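# Wash three ELISA plates in the washer, return them

## Task

For every ELISA plate sitting in nests N1, N2 and N3 (any order): carry it to the carrier of the plate washer WASHER and set it flat in the carrier's pocket between the locators, facing either way; release it and press START, then watch the lamp turn amber and then green. If the lamp instead goes dark and then red, or the plate turns out not to be seated, reseat it and press START once more. Afterwards bring the plate back to the same nest it came from and seat it there with well A1 (the cut-off corner) at the nest corner labelled A1. A plate counts only if it stays in place without the robot holding it; at the end the gripper must be open and the arm moved away.

## Robot and tools

Robot: a single arm with six revolute joints and a two-finger gripper. Cameras: cam_head_left and cam_head_right (both 896x504, head-mounted) and cam_wrist (616x616 fisheye on the hand).

Scene frame: origin on the table surface directly under the arm base, +z up, +y to the left when facing along +x. The base may sit slightly tilted on the table.

execute_actions takes "actions", a list holding zero or one item, plus an optional "pictures" boolean (images are included unless you set it false). An empty list just reports the current state. An item with "rows" is a motion; an item with only "steps" is a wait.

Motion item: "rows" is one list of rows for the one arm, 1 to 15 rows, and "steps" is 1 to 15 control steps (default 15, each step 1/30 s). Each row is applied for one step; if there are fewer rows than steps, the final row repeats. Every row holds exactly 7 numbers: six absolute joint target angles in radians, in the order waist, shoulder, elbow, wrist pitch, wrist yaw, wrist roll, then the gripper opening. These are joint-space targets, not Cartesian poses and not offsets; they use the same values printed in Joint positions. Nominal ranges: waist -2.880 to 2.880, shoulder 0.000 to 3.142, elbow 0.000 to 3.019, wrist pitch -1.693 to 1.571, wrist yaw -1.571 to 1.571, wrist roll -2.094 to 2.094. A true joint end may differ from the listed one by up to 0.019 rad either way. A target more than 0.019 rad beyond a listed end that is also farther out than the current angle gets the whole call rejected, and nothing moves. A target past the true end is clipped to it, and the result then says "joint sent to its limit" (possibly referring to an earlier motion still running); the absence of this message does not prove more travel exists. The opening is a scale from -1 (closed) to +1 (fully open, 0.094 m pad gap).

Wait item: {"steps": N}, N up to 300, sends nothing new and returns once N steps have elapsed since the previous result; time spent writing counts toward them.

Motion limits: each step the commanded angle is kept within a set distance of the measured angle (waist 0.264, shoulder 0.32, elbow 0.276, wrist pitch 0.33, wrist yaw 0.186, wrist roll 0.522 rad), and if the targets would carry the gripper more than 70 mm from where it is, all joints are pulled back proportionally. Large moves therefore need several calls. The arm keeps heading to the last row sent while you think or wait, until it nearly stops or a step is HELD; after that only a new motion makes it travel or push further. Fingers still closing or opening continue regardless. Very small commanded moves (a few mm) may not shift the hand.

Result lines: Joint positions and Joint velocities list the six joints (rad, rad/s) then the pad gap (m, m/s). grip_measured is the measured opening on the command scale; readings may be offset by about 1 mm consistently. Joint torques follow the joint order, include drive offsets, scale factors and noise, and are nonzero even in free air, so treat them as rough. "joint command not followed" means the clearance checker altered or stopped targets (mounting blocks and posts count as the arm). HELD marks steps where your row was partly or fully not sent. MOTOR HOT appears from 85 °C; at 100 °C an OVER-TEMPERATURE FAULT drops the arm and the gripper releases, so avoid holding loads longer than needed.

Gripping: away from the ends of the scale, the fingers go to where grip_measured equals your command. To hold something, command about 0.03 below the grip_measured reading at contact for a firm hold (less for a light one). Pad force tops out near 50 to 62 N, lower on thin parts under about 2 mm; first contact can spike.

zoom_image: "camera" (cam_head_left, cam_head_right or cam_wrist) and "region" [x0, y0, x1, y1] in pixels of that camera's latest full image, origin top-left, at most 504x504; returns a sharper crop.

finished_scene: "scene" is the number of the current scene; it ends and grades that scene irreversibly, and its result reports success and gives the next task if any. Sending a reply with no tool call ends everything. After resuming, first send an empty actions list to learn the current scene and task.

Task hints: the washer has no plate sensor, so verify seating yourself by looking. START is the bottom-row, far-left key on the washer keypad. Well A1 sits at the plate's clipped corner. The bottle stand behind the washer is loose and can tip. Held parts may get brief tugs and loose items small pushes.

Avoid: knocking anything off the table (ends the scene), dropping or sliding plates, slamming or pressing hard, jerky motion and needless effort. Leave each plate free-standing, open the gripper and retract before finishing.

Each tool is called after "Emit:" by a JSON object that holds its "op" and its "data".

## Session

Emit:
{"op": "execute_actions", "data": {"actions": []}}

Scene clock: 0.00 s of 15600.00 s.
grip_measured=+1.000
Joint positions: [ 0.476  1.25   1.12  -1.446  0.1   -0.953  0.094]
Joint velocities: [-0.005  0.005 -0.012  0.017 -0.051 -0.022  0.   ]
Joint torques (N m, as the arm reports them, + toward a larger angle): no reading
Motor temperatures (°C, as the motors report them): [26 25 24 26 28 24]

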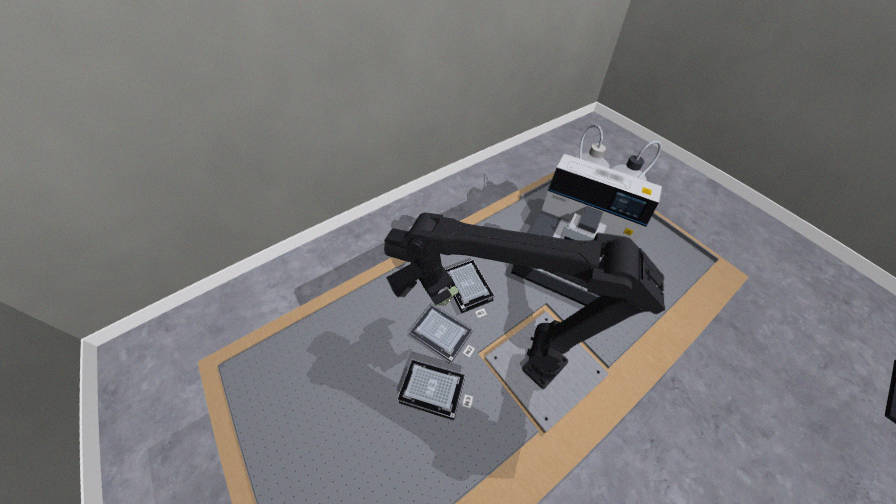

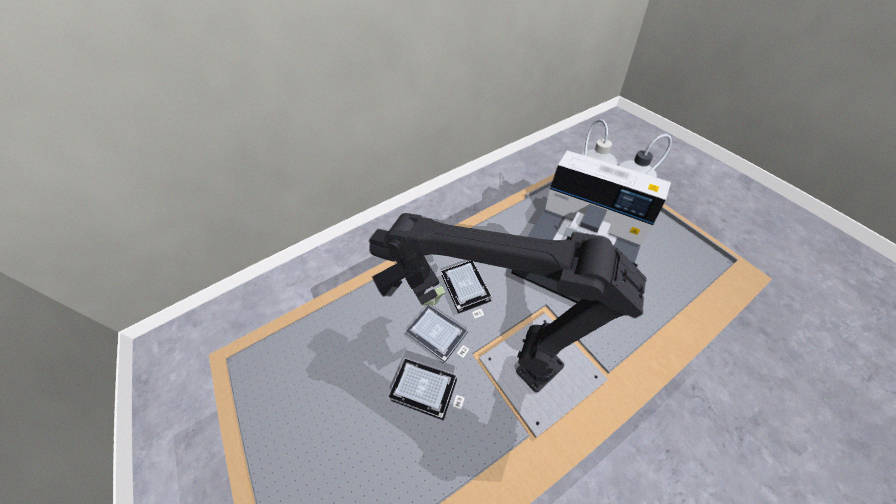

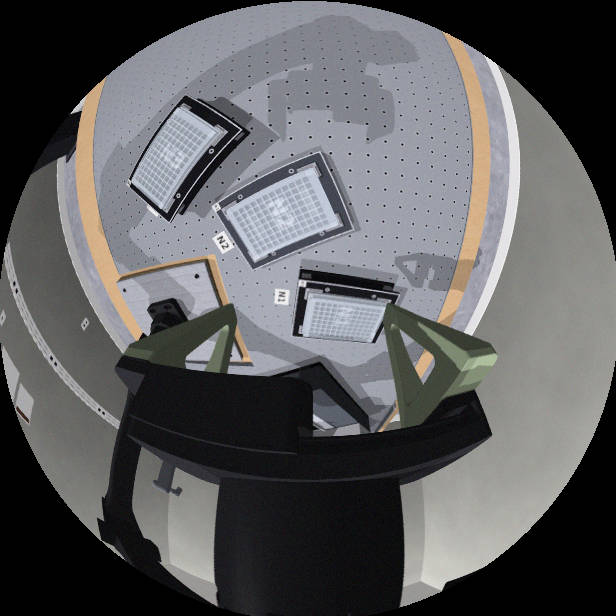

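Emit:
{"op": "execute_actions", "data": {"actions": [{"rows":[[0.476,1.25,1.12,-1.446,0,0,1]]}], "pictures": false}}

Emit:
{"op": "execute_actions", "data": {"actions": [{"steps":30}]}}

Scene clock: 5.90 s of 15600.00 s.
grip_measured=+1.000
Joint positions: [ 0.476  1.25   1.12  -1.446  0.004 -0.065  0.094]
Joint velocities: [-0.015 -0.015  0.012 -0.007 -0.051  0.3    0.   ]
Joint torques (N m, as the arm reports them, + toward a larger angle): [ 0.21 -9.57 10.19 -0.18 -0.18  0.08]
Motor temperatures (°C, as the motors report them): [26 25 26 26 28 24]
Steps of this call (steps 1 to 90: nothing new was sent; then 2.40 s passed at rest; steps 91 to 105: all 15 steps of this action). Readings (joint positions):
91: [0.475 1.250 1.120 -1.446 0.051 -0.869]
92: [0.476 1.250 1.120 -1.446 0.020 -0.770]
94: [0.476 1.250 1.120 -1.446 0.006 -0.573]
98: [0.476 1.250 1.120 -1.446 0.004 -0.251]
105: the state above

Scene clock: 6.90 s of 15600.00 s.
grip_measured=+1.000
Joint positions: [ 0.476  1.25   1.12  -1.446  0.004 -0.017  0.094]
Joint velocities: [-0.005 -0.005  0.012 -0.012 -0.037  0.022  0.   ]
Joint torques (N m, as the arm reports them, + toward a larger angle): [ 0.18 -9.61 10.17 -0.2  -0.17  0.1 ]
Motor temperatures (°C, as the motors report them): [26 25 26 26 28 24]
Steps of this call (steps 1 to 30: the robot went on to your last target). Readings (joint positions):
1: [0.476 1.250 1.120 -1.446 0.004 -0.056]
2: [0.476 1.250 1.120 -1.446 0.004 -0.048]
4: [0.476 1.250 1.120 -1.446 0.004 -0.036]
8: [0.476 1.250 1.120 -1.446 0.004 -0.025]
30: the state above
The arm was judged still, so your last target was given up. Only a new action makes it travel on or press farther. Fingers that are still opening or closing keep moving.

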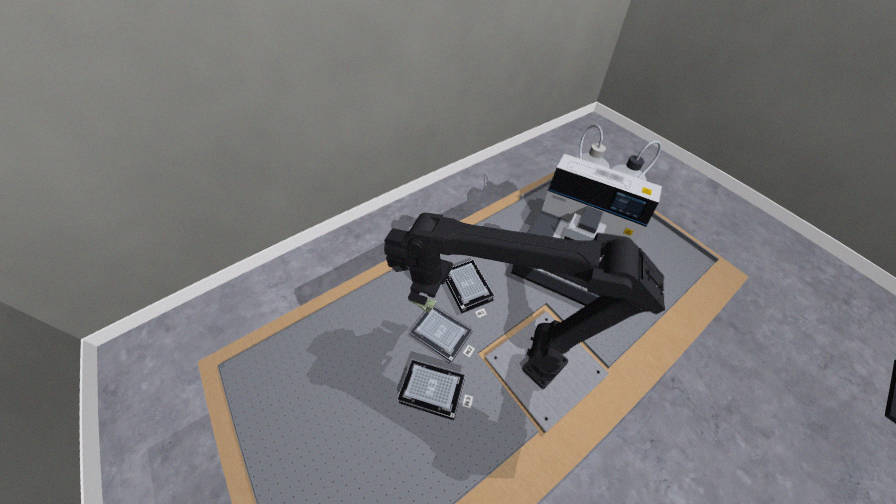

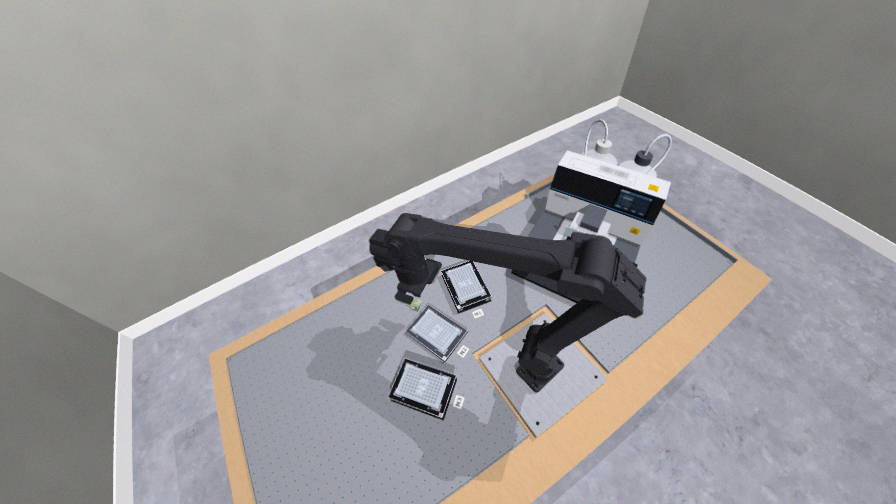

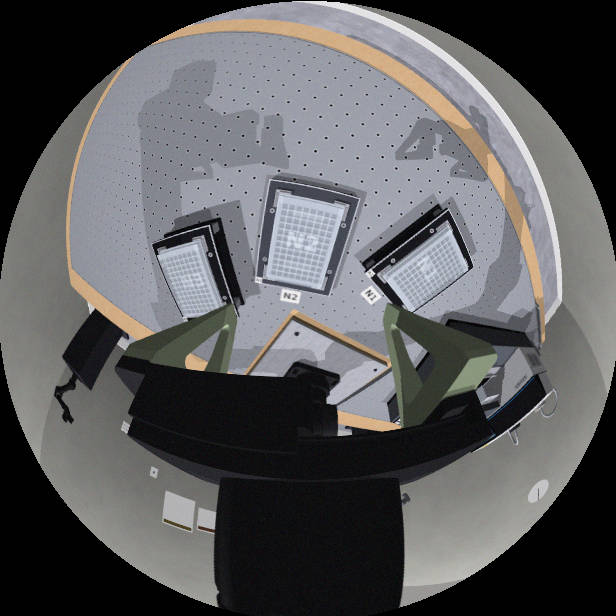

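Emit:
{"op": "execute_actions", "data": {"actions": [{"rows":[[0.476,1.3,1.02,-1.296,0,0.13,1],[0.476,1.3,1.02,-1.296,0,0.13,1],[0.476,1.3,1.02,-1.296,0,0.13,1],[0.476,1.3,1.02,-1.296,0,0.13,1],[0.476,1.3,1.02,-1.296,0,0.13,1],[0.476,1.3,1.02,-1.296,0,0.13,1],[0.476,1.35,0.92,-1.146,0,0.13,1]]}], "pictures": false}}

Emit:
{"op": "execute_actions", "data": {"actions": [{"steps":30}]}}

Scene clock: 12.20 s of 15600.00 s.
grip_measured=+1.000
Joint positions: [ 0.476  1.353  0.92  -1.16   0.004  0.108  0.094]
Joint velocities: [-0.005  0.005 -0.007  0.046  0.037  0.022  0.   ]
Joint torques (N m, as the arm reports them, + toward a larger angle): [  0.23 -10.42   9.15   0.17  -0.15   0.12]
Motor temperatures (°C, as the motors report them): [26 25 26 26 28 24]
Steps of this call (steps 1 to 90: nothing new was sent; then 1.80 s passed at rest; steps 91 to 105: all 15 steps of this action). Readings (joint positions):
91: [0.476 1.250 1.106 -1.415 0.004 0.004]
92: [0.476 1.249 1.087 -1.370 0.004 0.026]
94: [0.476 1.264 1.050 -1.326 0.004 0.058]
98: [0.476 1.299 0.985 -1.226 0.004 0.091]
105: the state above

Scene clock: 13.20 s of 15600.00 s.
grip_measured=+1.000
Joint positions: [ 0.476  1.353  0.92  -1.155  0.004  0.113  0.094]
Joint velocities: [-0.005 -0.015 -0.002 -0.007 -0.037  0.022  0.   ]
Joint torques (N m, as the arm reports them, + toward a larger angle): [  0.22 -10.61   9.18   0.21  -0.15   0.1 ]
Motor temperatures (°C, as the motors report them): [26 25 26 26 28 24]
Steps of this call (steps 1 to 15: the robot went on to your last target; steps 16 to 30: nothing new was sent). Readings (joint positions):
1: [0.476 1.353 0.920 -1.158 0.004 0.109]
2: [0.476 1.353 0.920 -1.156 0.004 0.110]
4: [0.476 1.353 0.920 -1.156 0.004 0.111]
8: [0.476 1.353 0.920 -1.155 0.004 0.112]
30: the state above
The arm was judged still, so your last target was given up. Only a new action makes it travel on or press farther. Fingers that are still opening or closing keep moving.

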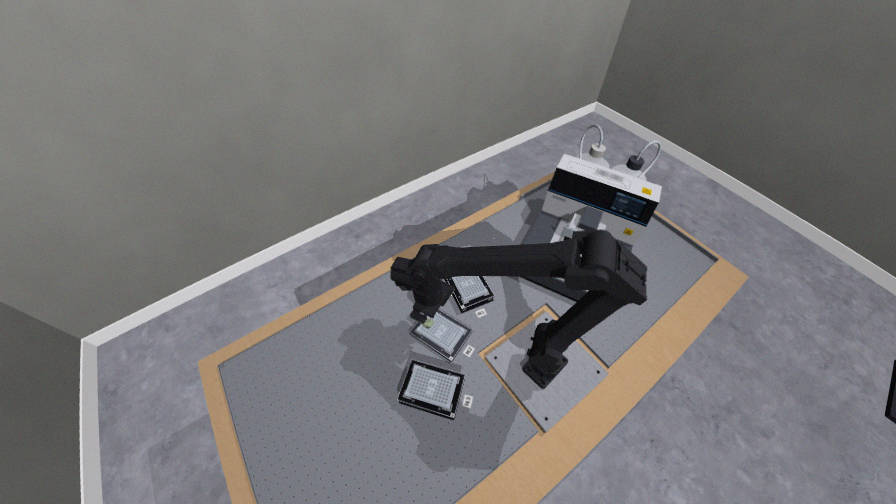

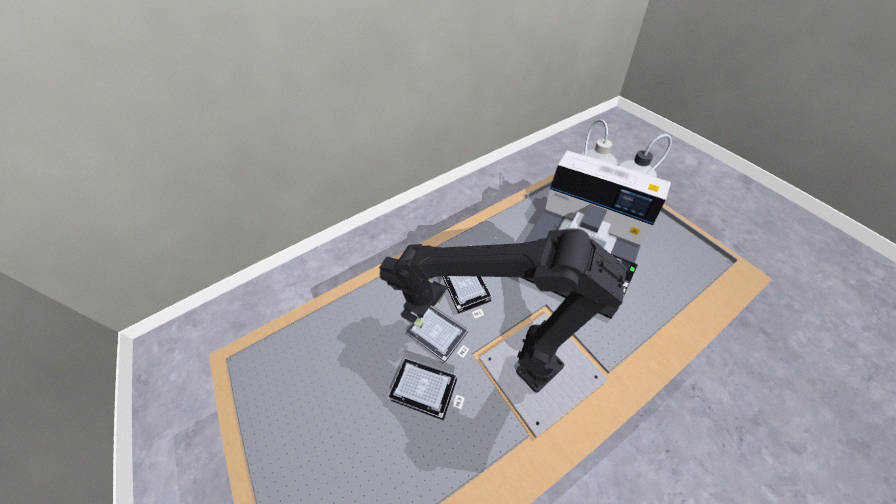

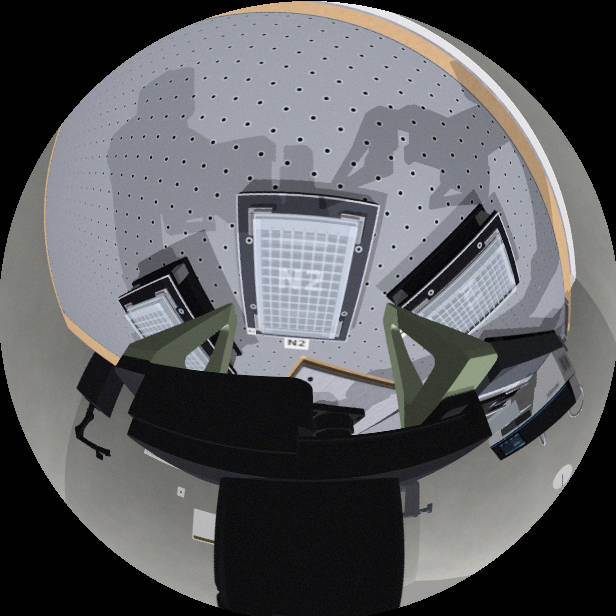

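Emit:
{"op": "execute_actions", "data": {"actions": [{"rows":[[0.5,1.42,0.84,-0.99,0,0.22,1]]}], "pictures": false}}

Emit:
{"op": "execute_actions", "data": {"actions": [{"steps":20}]}}

Scene clock: 16.50 s of 15600.00 s.
grip_measured=+1.000
Joint positions: [ 0.49   1.417  0.843 -1.     0.004  0.2    0.094]
Joint velocities: [-0.005 -0.005  0.007  0.022  0.022  0.007  0.   ]
Joint torques (N m, as the arm reports them, + toward a larger angle): [  0.82 -10.4    8.09   0.24  -0.14   0.1 ]
Motor temperatures (°C, as the motors report them): [26 25 27 26 28 24]
Steps of this call (steps 1 to 84: nothing new was sent; steps 85 to 99: all 15 steps of this action). Readings (joint positions):
85: [0.477 1.354 0.908 -1.121 0.004 0.128]
86: [0.479 1.358 0.893 -1.071 0.004 0.143]
88: [0.485 1.380 0.867 -1.021 0.004 0.165]
92: [0.490 1.416 0.844 -1.005 0.004 0.187]
99: the state above

Scene clock: 17.17 s of 15600.00 s.
grip_measured=+1.000
Joint positions: [ 0.49   1.417  0.843 -1.     0.004  0.203  0.094]
Joint velocities: [-0.005 -0.005 -0.017 -0.007 -0.051 -0.066  0.   ]
Joint torques (N m, as the arm reports them, + toward a larger angle): [  0.84 -10.3    8.11   0.22  -0.14   0.11]
Motor temperatures (°C, as the motors report them): [26 25 27 26 28 24]
Steps of this call (steps 1 to 15: the robot went on to your last target; steps 16 to 20: nothing new was sent). Readings (joint positions):
1: [0.490 1.417 0.843 -1.000 0.004 0.200]
2: [0.490 1.417 0.843 -1.000 0.004 0.201]
4: [0.490 1.417 0.843 -1.000 0.004 0.202]
8: [0.490 1.417 0.843 -1.000 0.004 0.202]
20: the state above
The arm was judged still, so your last target was given up. Only a new action makes it travel on or press farther. Fingers that are still opening or closing keep moving.

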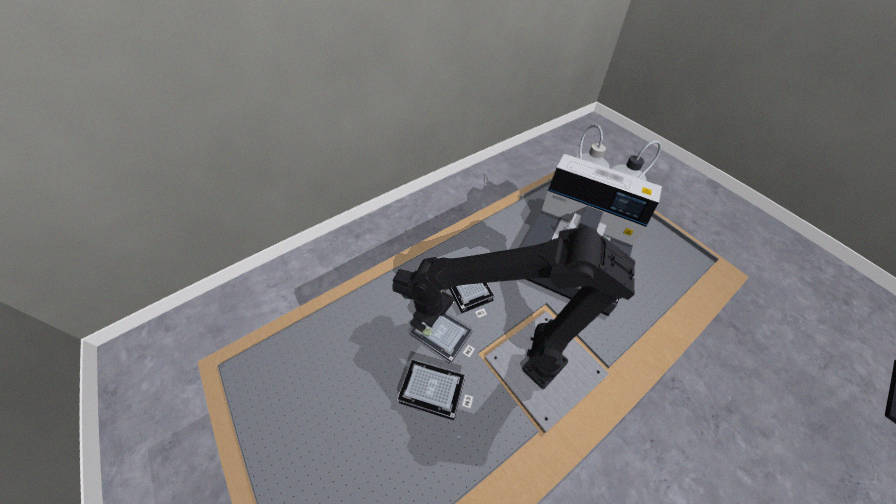

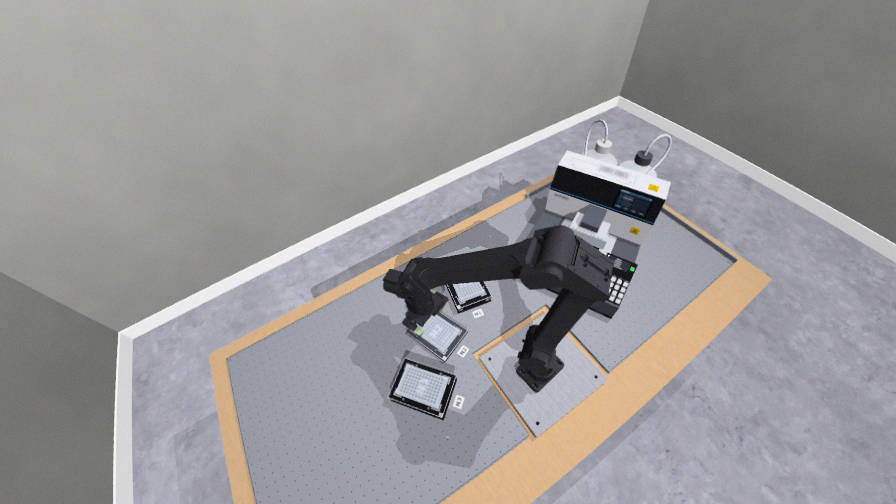

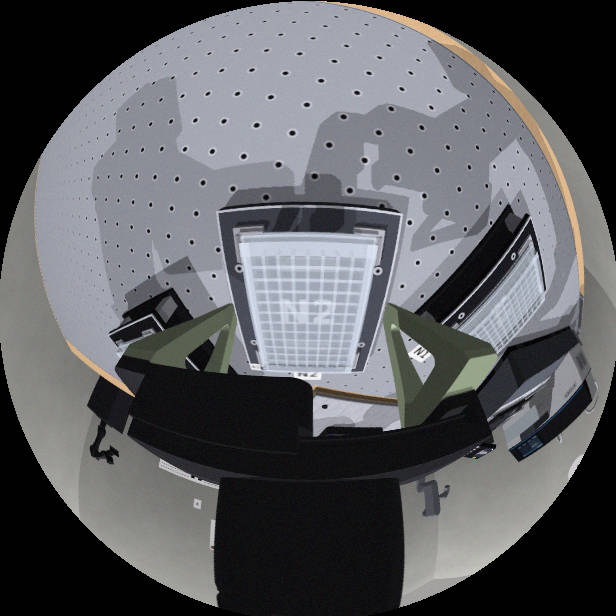

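Emit:
{"op": "execute_actions", "data": {"actions": [{"rows":[[0.5,1.42,0.77,-0.915,0,0.22,1]]}], "pictures": false}}

Emit:
{"op": "execute_actions", "data": {"actions": [{"steps":10}]}}

Scene clock: 20.27 s of 15600.00 s.
grip_measured=+1.000
Joint positions: [ 0.49   1.415  0.774 -0.925  0.004  0.203  0.094]
Joint velocities: [ 0.005 -0.024 -0.002 -0.017  0.081 -0.007  0.   ]
Joint torques (N m, as the arm reports them, + toward a larger angle): [ 0.77 -9.52  7.73  0.26 -0.14  0.1 ]
Motor temperatures (°C, as the motors report them): [26 25 27 26 28 24]
Steps of this call (steps 1 to 78: nothing new was sent; steps 79 to 93: all 15 steps of this action). Readings (joint positions):
79: [0.490 1.417 0.834 -0.981 0.004 0.203]
80: [0.490 1.415 0.820 -0.955 0.004 0.203]
82: [0.490 1.415 0.792 -0.934 0.004 0.203]
86: [0.490 1.415 0.774 -0.931 0.004 0.203]
93: the state above

Scene clock: 20.60 s of 15600.00 s.
grip_measured=+1.000
Joint positions: [ 0.49   1.415  0.774 -0.925  0.004  0.203  0.094]
Joint velocities: [-0.005 -0.005  0.002  0.002 -0.022 -0.007  0.   ]
Joint torques (N m, as the arm reports them, + toward a larger angle): [ 0.81 -9.57  7.74  0.29 -0.14  0.1 ]
Motor temperatures (°C, as the motors report them): [26 25 27 26 28 24]
Steps of this call (steps 1 to 10: the robot went on to your last target). Readings (joint positions):
1: [0.490 1.415 0.774 -0.925 0.004 0.203]
2: [0.490 1.415 0.774 -0.925 0.004 0.203]
4: [0.490 1.415 0.774 -0.925 0.004 0.203]
8: [0.490 1.415 0.774 -0.925 0.004 0.203]
10: the state above

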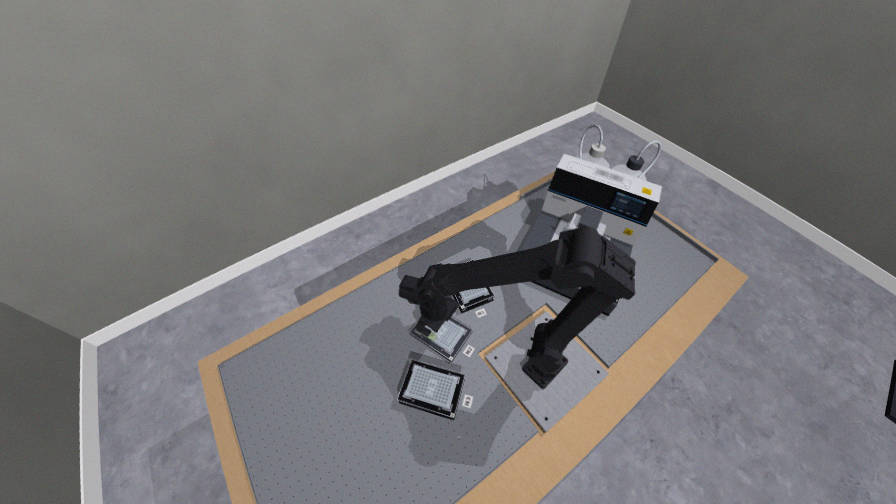

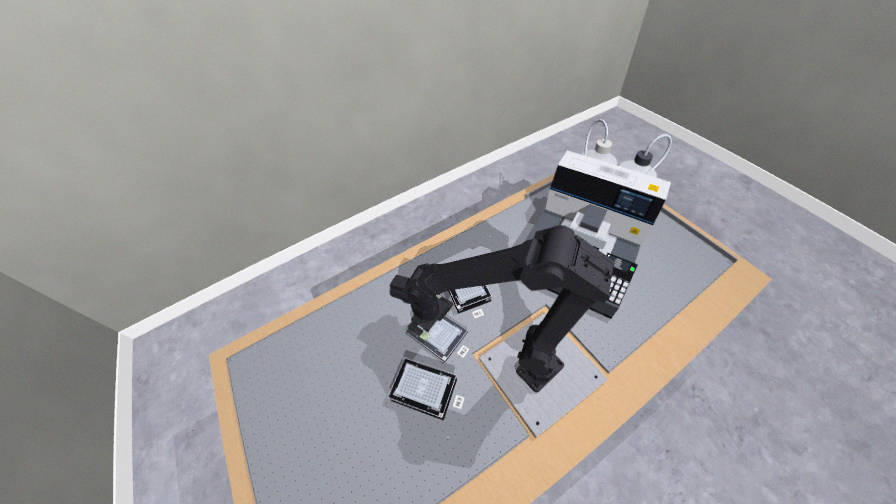

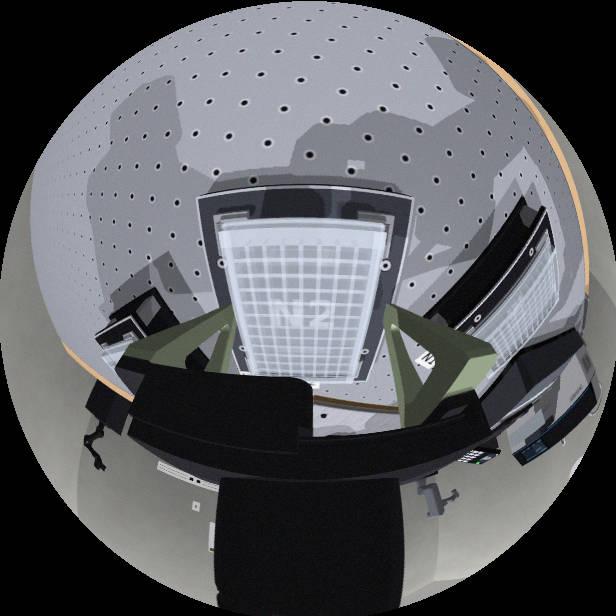

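Shift left ~5 mm first.

Emit:
{"op": "execute_actions", "data": {"actions": [{"rows":[[0.524,1.42,0.77,-0.915,0,0.245,1]]}]}}

Emit:
{"op": "zoom_image", "data": {"camera": "cam_wrist", "region": [160,170,460,400]}}

Scene clock: 22.47 s of 15600.00 s.
grip_measured=+1.000
Joint positions: [ 0.517  1.415  0.774 -0.925  0.004  0.227  0.094]
Joint velocities: [-0.024  0.005  0.017  0.002  0.007  0.051  0.   ]
Joint torques (N m, as the arm reports them, + toward a larger angle): [ 0.75 -9.65  7.68  0.29 -0.12  0.1 ]
Motor temperatures (°C, as the motors report them): [26 25 27 26 28 24]
Steps of this call (steps 1 to 15: the robot went on to your last target; steps 16 to 41: nothing new was sent; steps 42 to 56: all 15 steps of this action). Readings (joint positions):
42: [0.492 1.415 0.774 -0.925 0.004 0.207]
43: [0.496 1.415 0.774 -0.925 0.004 0.211]
45: [0.506 1.415 0.774 -0.925 0.004 0.218]
49: [0.517 1.415 0.774 -0.925 0.004 0.223]
56: the state above

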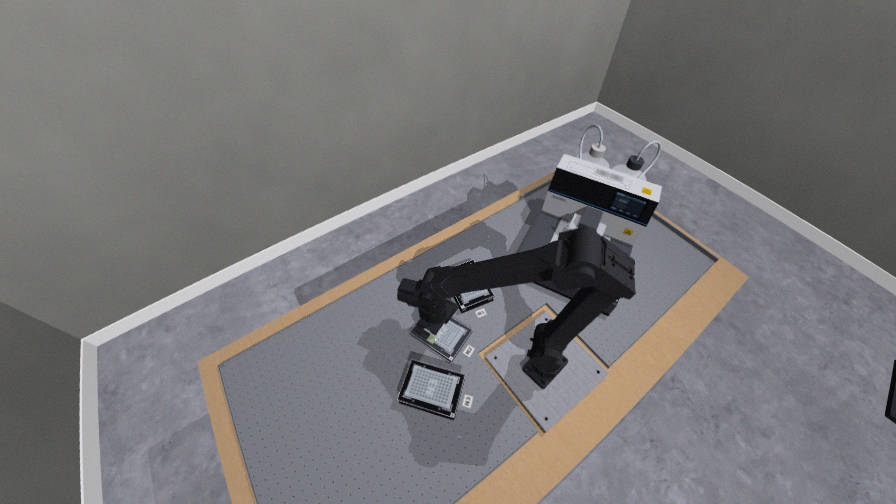

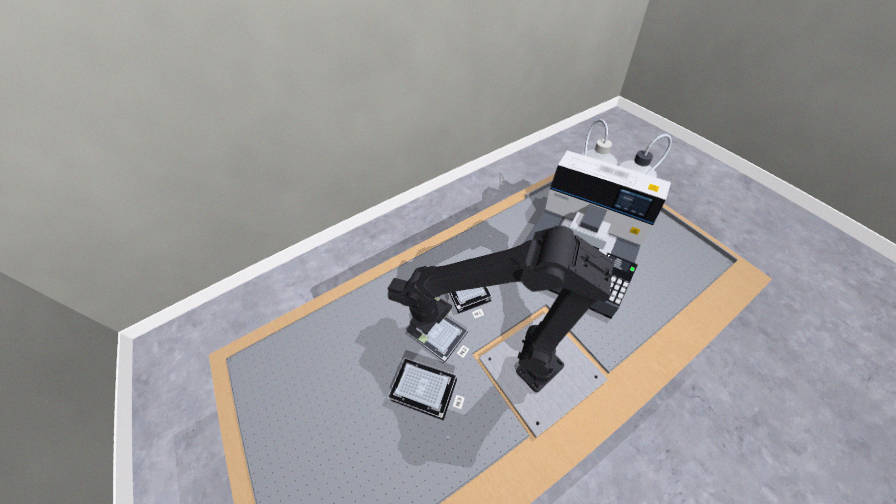

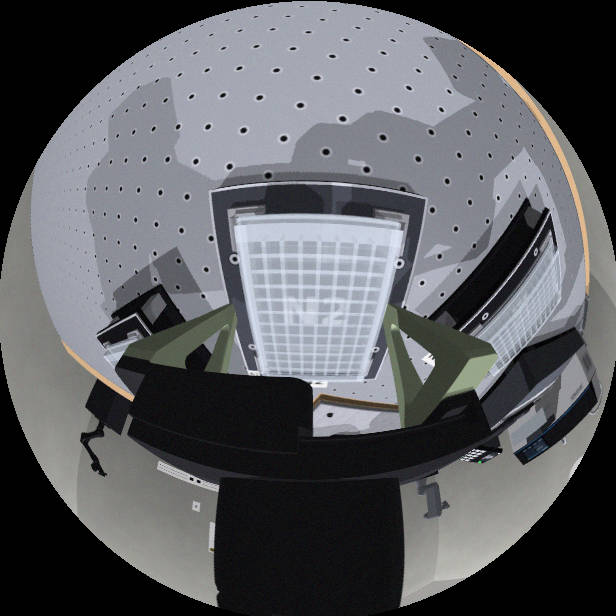

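Region (160, 170, 460, 400) of cam_wrist's 616x616 image, scaled by 1.680, with more detail than that image has; it fills the top 386 rows of this view, and the rest is white.

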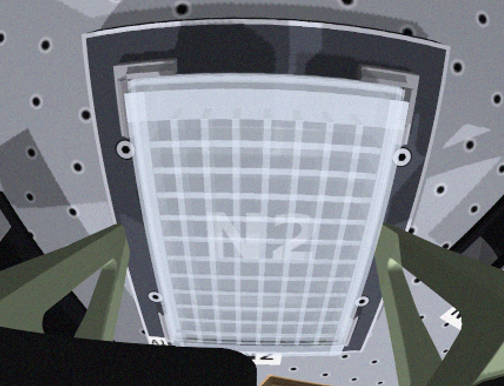

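Emit:
{"op": "execute_actions", "data": {"actions": [{"rows":[[0.503,1.42,0.77,-0.915,0,0.255,1],[0.503,1.42,0.77,-0.915,0,0.255,1],[0.503,1.42,0.77,-0.915,0,0.255,1],[0.503,1.42,0.77,-0.915,0,0.255,1],[0.503,1.42,0.77,-0.915,0,0.255,1],[0.503,1.42,0.75,-0.895,0,0.255,1],[0.503,1.42,0.74,-0.885,0,0.255,1]]}]}}

Emit:
{"op": "zoom_image", "data": {"camera": "cam_wrist", "region": [160,170,460,400]}}

Scene clock: 25.93 s of 15600.00 s.
grip_measured=+1.000
Joint positions: [ 0.515  1.415  0.749 -0.896  0.004  0.238  0.094]
Joint velocities: [ 0.005  0.005  0.002  0.022 -0.007  0.051  0.   ]
Joint torques (N m, as the arm reports them, + toward a larger angle): [-0.68 -9.29  7.08  0.22 -0.14  0.09]
Motor temperatures (°C, as the motors report them): [26 25 27 26 28 24]
Steps of this call (steps 1 to 15: the robot went on to your last target; steps 16 to 89: nothing new was sent; steps 90 to 104: all 15 steps of this action). Readings (joint positions):
90: [0.517 1.415 0.774 -0.925 0.004 0.229]
91: [0.516 1.415 0.774 -0.925 0.004 0.231]
93: [0.516 1.415 0.774 -0.925 0.004 0.234]
97: [0.515 1.415 0.763 -0.903 0.004 0.236]
104: the state above

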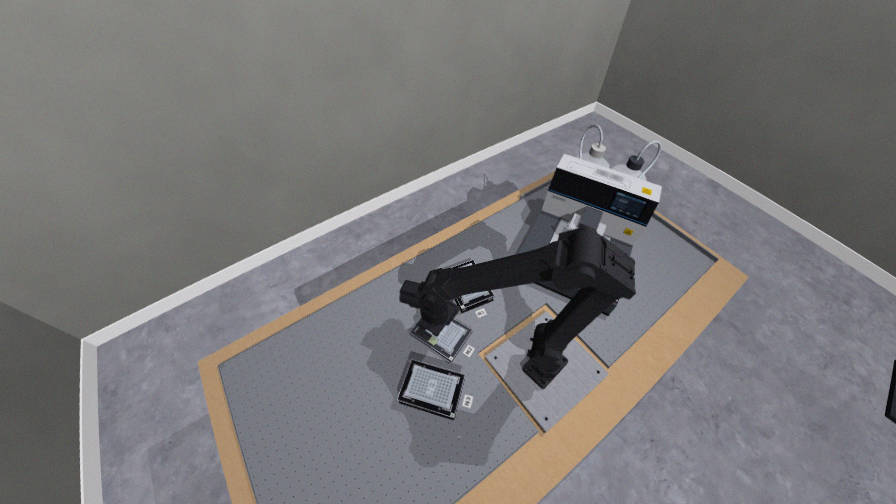

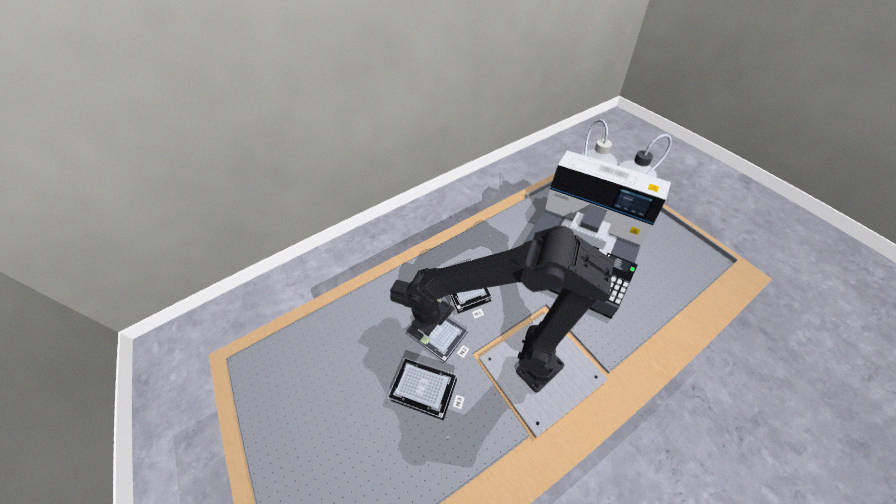

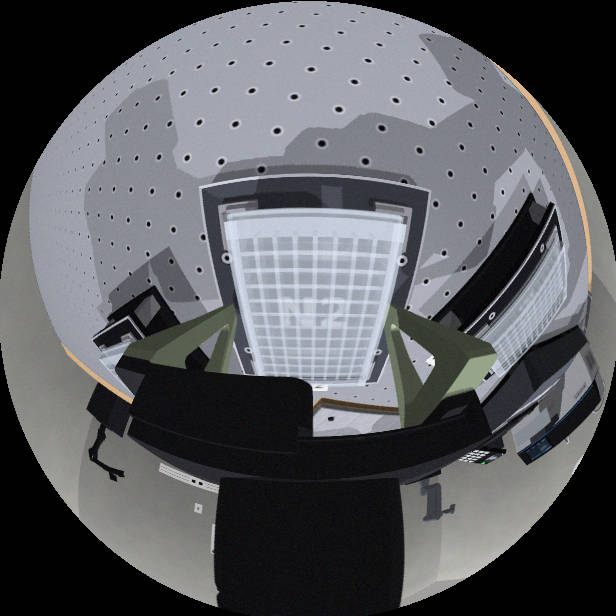

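Region (160, 170, 460, 400) of cam_wrist's 616x616 image, scaled by 1.680, with more detail than that image has; it fills the top 386 rows of this view, and the rest is white.

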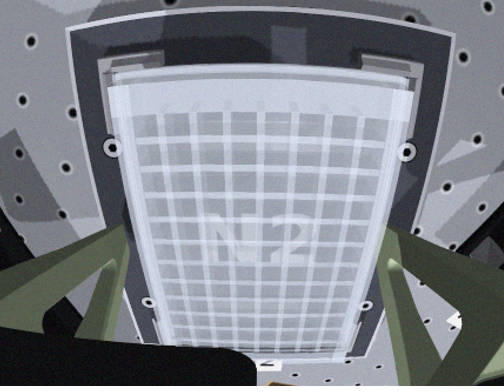

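Tips are below plate top. A bit lower, then close.

Emit:
{"op": "execute_actions", "data": {"actions": [{"rows":[[0.503,1.42,0.722,-0.868,0,0.255,1],[0.503,1.42,0.722,-0.868,0,0.255,1],[0.503,1.42,0.722,-0.868,0,0.255,1],[0.503,1.42,0.722,-0.868,0,0.255,1],[0.503,1.42,0.722,-0.868,0,0.255,1],[0.503,1.42,0.722,-0.868,0,0.255,1],[0.503,1.42,0.722,-0.868,0,0.255,1],[0.503,1.42,0.722,-0.868,0,0.255,1],[0.503,1.42,0.722,-0.868,0,0.255,0.75]]}], "pictures": false}}

Emit:
{"op": "execute_actions", "data": {"actions": [{"steps":10}]}}

Scene clock: 29.07 s of 15600.00 s.
grip_measured=+0.770
Joint positions: [ 0.51   1.415  0.743 -0.883  0.009  0.242  0.083]
Joint velocities: [-0.005 -0.005 -0.002 -0.002 -0.007  0.051  0.001]
Joint torques (N m, as the arm reports them, + toward a larger angle): [-0.33 -9.41  5.88  0.5  -0.37  0.06]
Motor temperatures (°C, as the motors report them): [26 25 27 26 28 24]
Steps of this call (steps 1 to 15: the robot went on to your last target; steps 16 to 79: nothing new was sent; steps 80 to 94: all 15 steps of this action). Readings (joint positions):
80: [0.515 1.415 0.747 -0.891 0.004 0.238]
81: [0.515 1.415 0.745 -0.887 0.004 0.238]
83: [0.515 1.415 0.744 -0.885 0.003 0.240]
87: [0.515 1.415 0.744 -0.885 0.003 0.242]
94: the state above

Scene clock: 29.40 s of 15600.00 s.
grip_measured=+0.770
Joint positions: [ 0.51   1.415  0.743 -0.883  0.009  0.242  0.083]
Joint velocities: [ 0.005 -0.005 -0.002 -0.007  0.022 -0.037 -0.001]
Joint torques (N m, as the arm reports them, + toward a larger angle): [-0.27 -9.32  5.92  0.52 -0.37  0.06]
Motor temperatures (°C, as the motors report them): [26 25 27 26 28 24]
Steps of this call (steps 1 to 10: the robot went on to your last target). Readings (joint positions):
1: [0.510 1.415 0.743 -0.883 0.009 0.242]
2: [0.510 1.415 0.743 -0.883 0.009 0.242]
4: [0.510 1.415 0.743 -0.883 0.009 0.242]
8: [0.510 1.415 0.743 -0.883 0.009 0.242]
10: the state above

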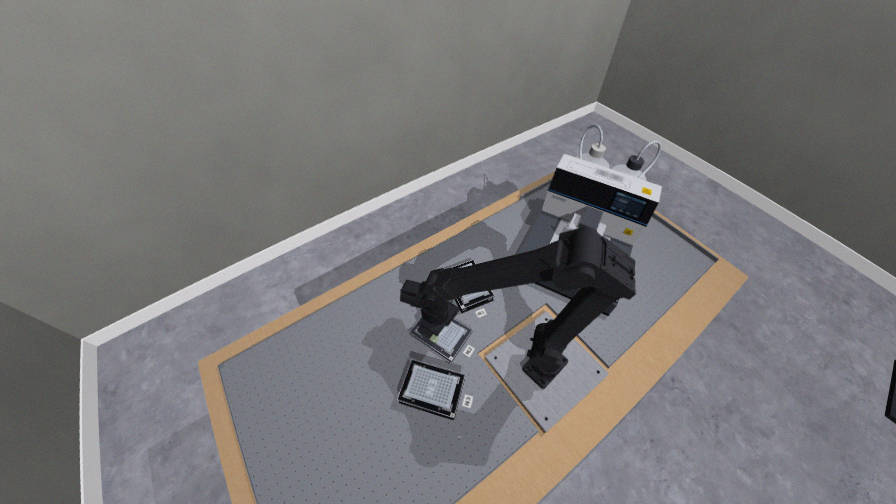

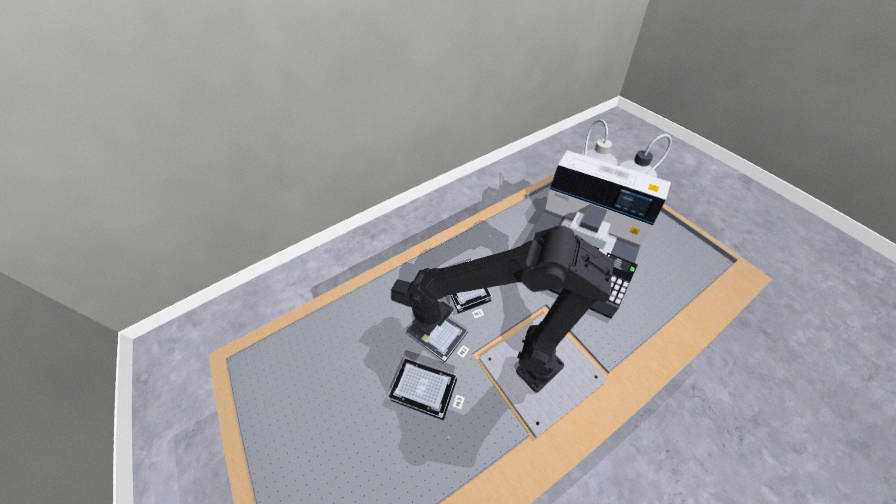

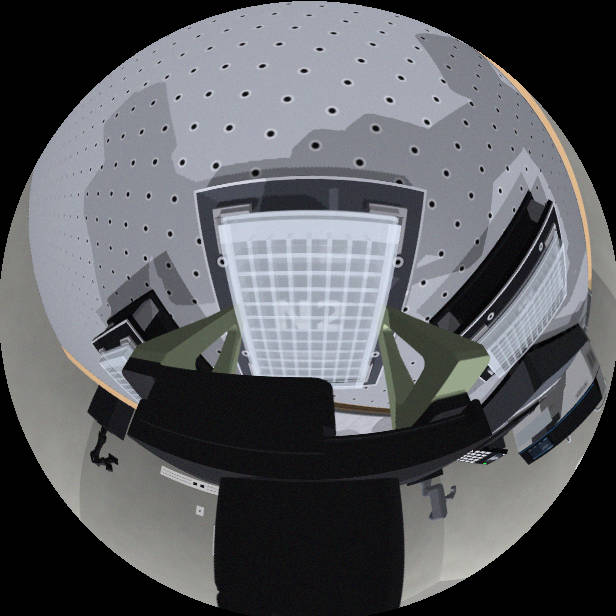

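Emit:
{"op": "execute_actions", "data": {"actions": [{"rows":[[0.51,1.405,0.755,-0.91,0,0.242,0.74],[0.51,1.398,0.758,-0.92,0,0.242,0.74],[0.51,1.391,0.761,-0.93,0,0.242,0.74],[0.51,1.384,0.764,-0.94,0,0.242,0.74],[0.51,1.377,0.767,-0.95,0,0.242,0.74],[0.51,1.37,0.77,-0.96,0,0.242,0.74],[0.51,1.363,0.773,-0.97,0,0.242,0.74],[0.51,1.356,0.776,-0.98,0,0.242,0.74],[0.51,1.349,0.78,-0.99,0,0.242,0.74],[0.51,1.34,0.79,-1.01,0,0.242,0.74],[0.51,1.33,0.80,-1.03,0,0.242,0.74],[0.51,1.32,0.81,-1.05,0,0.242,0.74],[0.51,1.31,0.82,-1.07,0,0.242,0.74],[0.51,1.3,0.83,-1.09,0,0.242,0.74],[0.51,1.29,0.84,-1.11,0,0.242,0.74]]}], "pictures": false}}

Emit:
{"op": "execute_actions", "data": {"actions": [{"rows":[[0.51,1.28,0.88,-1.16,0,0.242,0.74],[0.51,1.27,0.92,-1.21,0,0.242,0.74],[0.51,1.26,0.96,-1.26,0,0.242,0.74],[0.51,1.25,1.0,-1.31,0,0.242,0.74],[0.51,1.25,1.05,-1.36,0,0.242,0.74],[0.51,1.25,1.1,-1.41,0,0.242,0.74],[0.45,1.25,1.15,-1.46,0,0.242,0.74],[0.35,1.25,1.15,-1.46,0,0.2,0.74],[0.2,1.25,1.15,-1.46,0,0.1,0.74],[0.0,1.25,1.15,-1.46,0,0,0.74],[-0.2,1.25,1.15,-1.46,0,0,0.74],[-0.4,1.25,1.15,-1.46,0,0,0.74],[-0.6,1.25,1.15,-1.46,0,0,0.74],[-0.75,1.25,1.15,-1.46,0,0,0.74]]}], "pictures": false}}

Emit:
{"op": "execute_actions", "data": {"actions": [{"steps":40}]}}

Scene clock: 36.87 s of 15600.00 s.
grip_measured=+0.769
Joint positions: [ 0.51   1.326  0.765 -1.065  0.004  0.242  0.083]
Joint velocities: [-0.015 -0.269  0.212 -0.608  0.081  0.007 -0.   ]
Joint torques (N m, as the arm reports them, + toward a larger angle): [  0.17 -10.86  14.24  -0.3   -0.15  -0.06]
Motor temperatures (°C, as the motors report them): [26 25 26 26 28 24]
Steps of this call (steps 1 to 15: the robot went on to your last target; steps 16 to 90: nothing new was sent; then 3.97 s passed at rest; steps 91 to 105: all 15 steps of this action). Readings (joint positions):
91: [0.510 1.414 0.743 -0.886 0.008 0.242]
92: [0.510 1.413 0.743 -0.888 0.008 0.242]
94: [0.510 1.409 0.744 -0.891 0.008 0.242]
98: [0.510 1.386 0.752 -0.920 0.007 0.242]
105: the state above

Scene clock: 37.37 s of 15600.00 s.
grip_measured=+0.769
Joint positions: [ 0.137  1.261  1.1   -1.426 -0.002  0.105  0.083]
Joint velocities: [-1.978  0.005  0.002 -0.09   0.007 -0.462 -0.   ]
Joint torques (N m, as the arm reports them, + toward a larger angle): [ -0.19 -10.66  13.27  -1.01   0.1   -0.22]
Motor temperatures (°C, as the motors report them): [26 25 27 26 28 24]
Steps of this call (steps 1 to 15: all 15 steps of this action). Readings (joint positions):
1: [0.510 1.317 0.777 -1.093 0.004 0.242]
2: [0.510 1.310 0.796 -1.131 0.004 0.242]
4: [0.510 1.296 0.851 -1.209 0.004 0.242]
8: [0.497 1.279 0.997 -1.357 0.001 0.239]
15: the state above

Scene clock: 38.70 s of 15600.00 s.
grip_measured=+0.769
Joint positions: [-0.753  1.261  1.101 -1.451  0.003  0.017  0.083]
Joint velocities: [ 0.015 -0.015 -0.012 -0.007  0.051  0.037 -0.001]
Joint torques (N m, as the arm reports them, + toward a larger angle): [ -0.02 -10.83  14.64  -0.65  -0.08  -0.24]
Motor temperatures (°C, as the motors report them): [26 25 27 26 28 24]
Steps of this call (steps 1 to 40: the robot went on to your last target). Readings (joint positions):
1: [0.067 1.261 1.100 -1.428 -0.002 0.093]
2: [-0.003 1.261 1.100 -1.432 -0.002 0.083]
4: [-0.146 1.261 1.100 -1.435 -0.002 0.066]
8: [-0.434 1.261 1.100 -1.436 -0.002 0.046]
40: the state above

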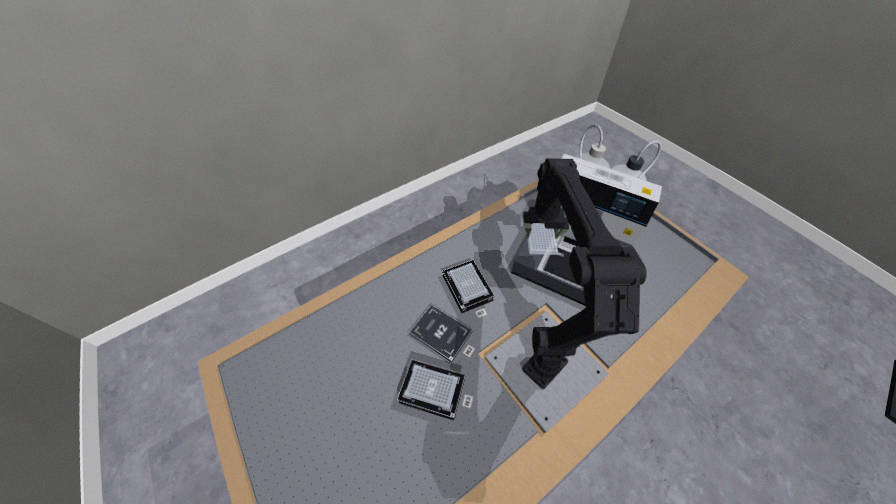

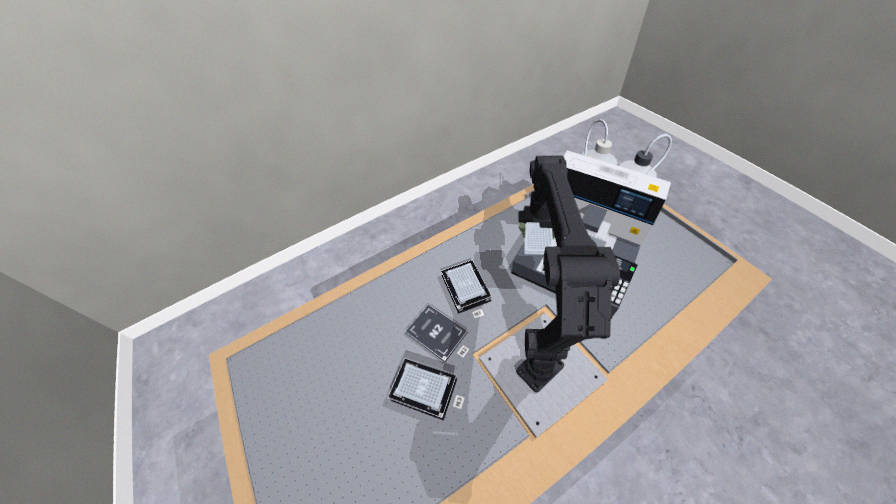

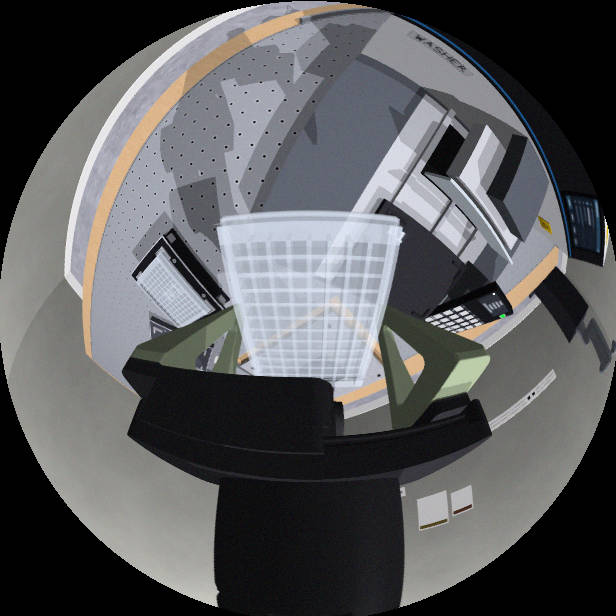

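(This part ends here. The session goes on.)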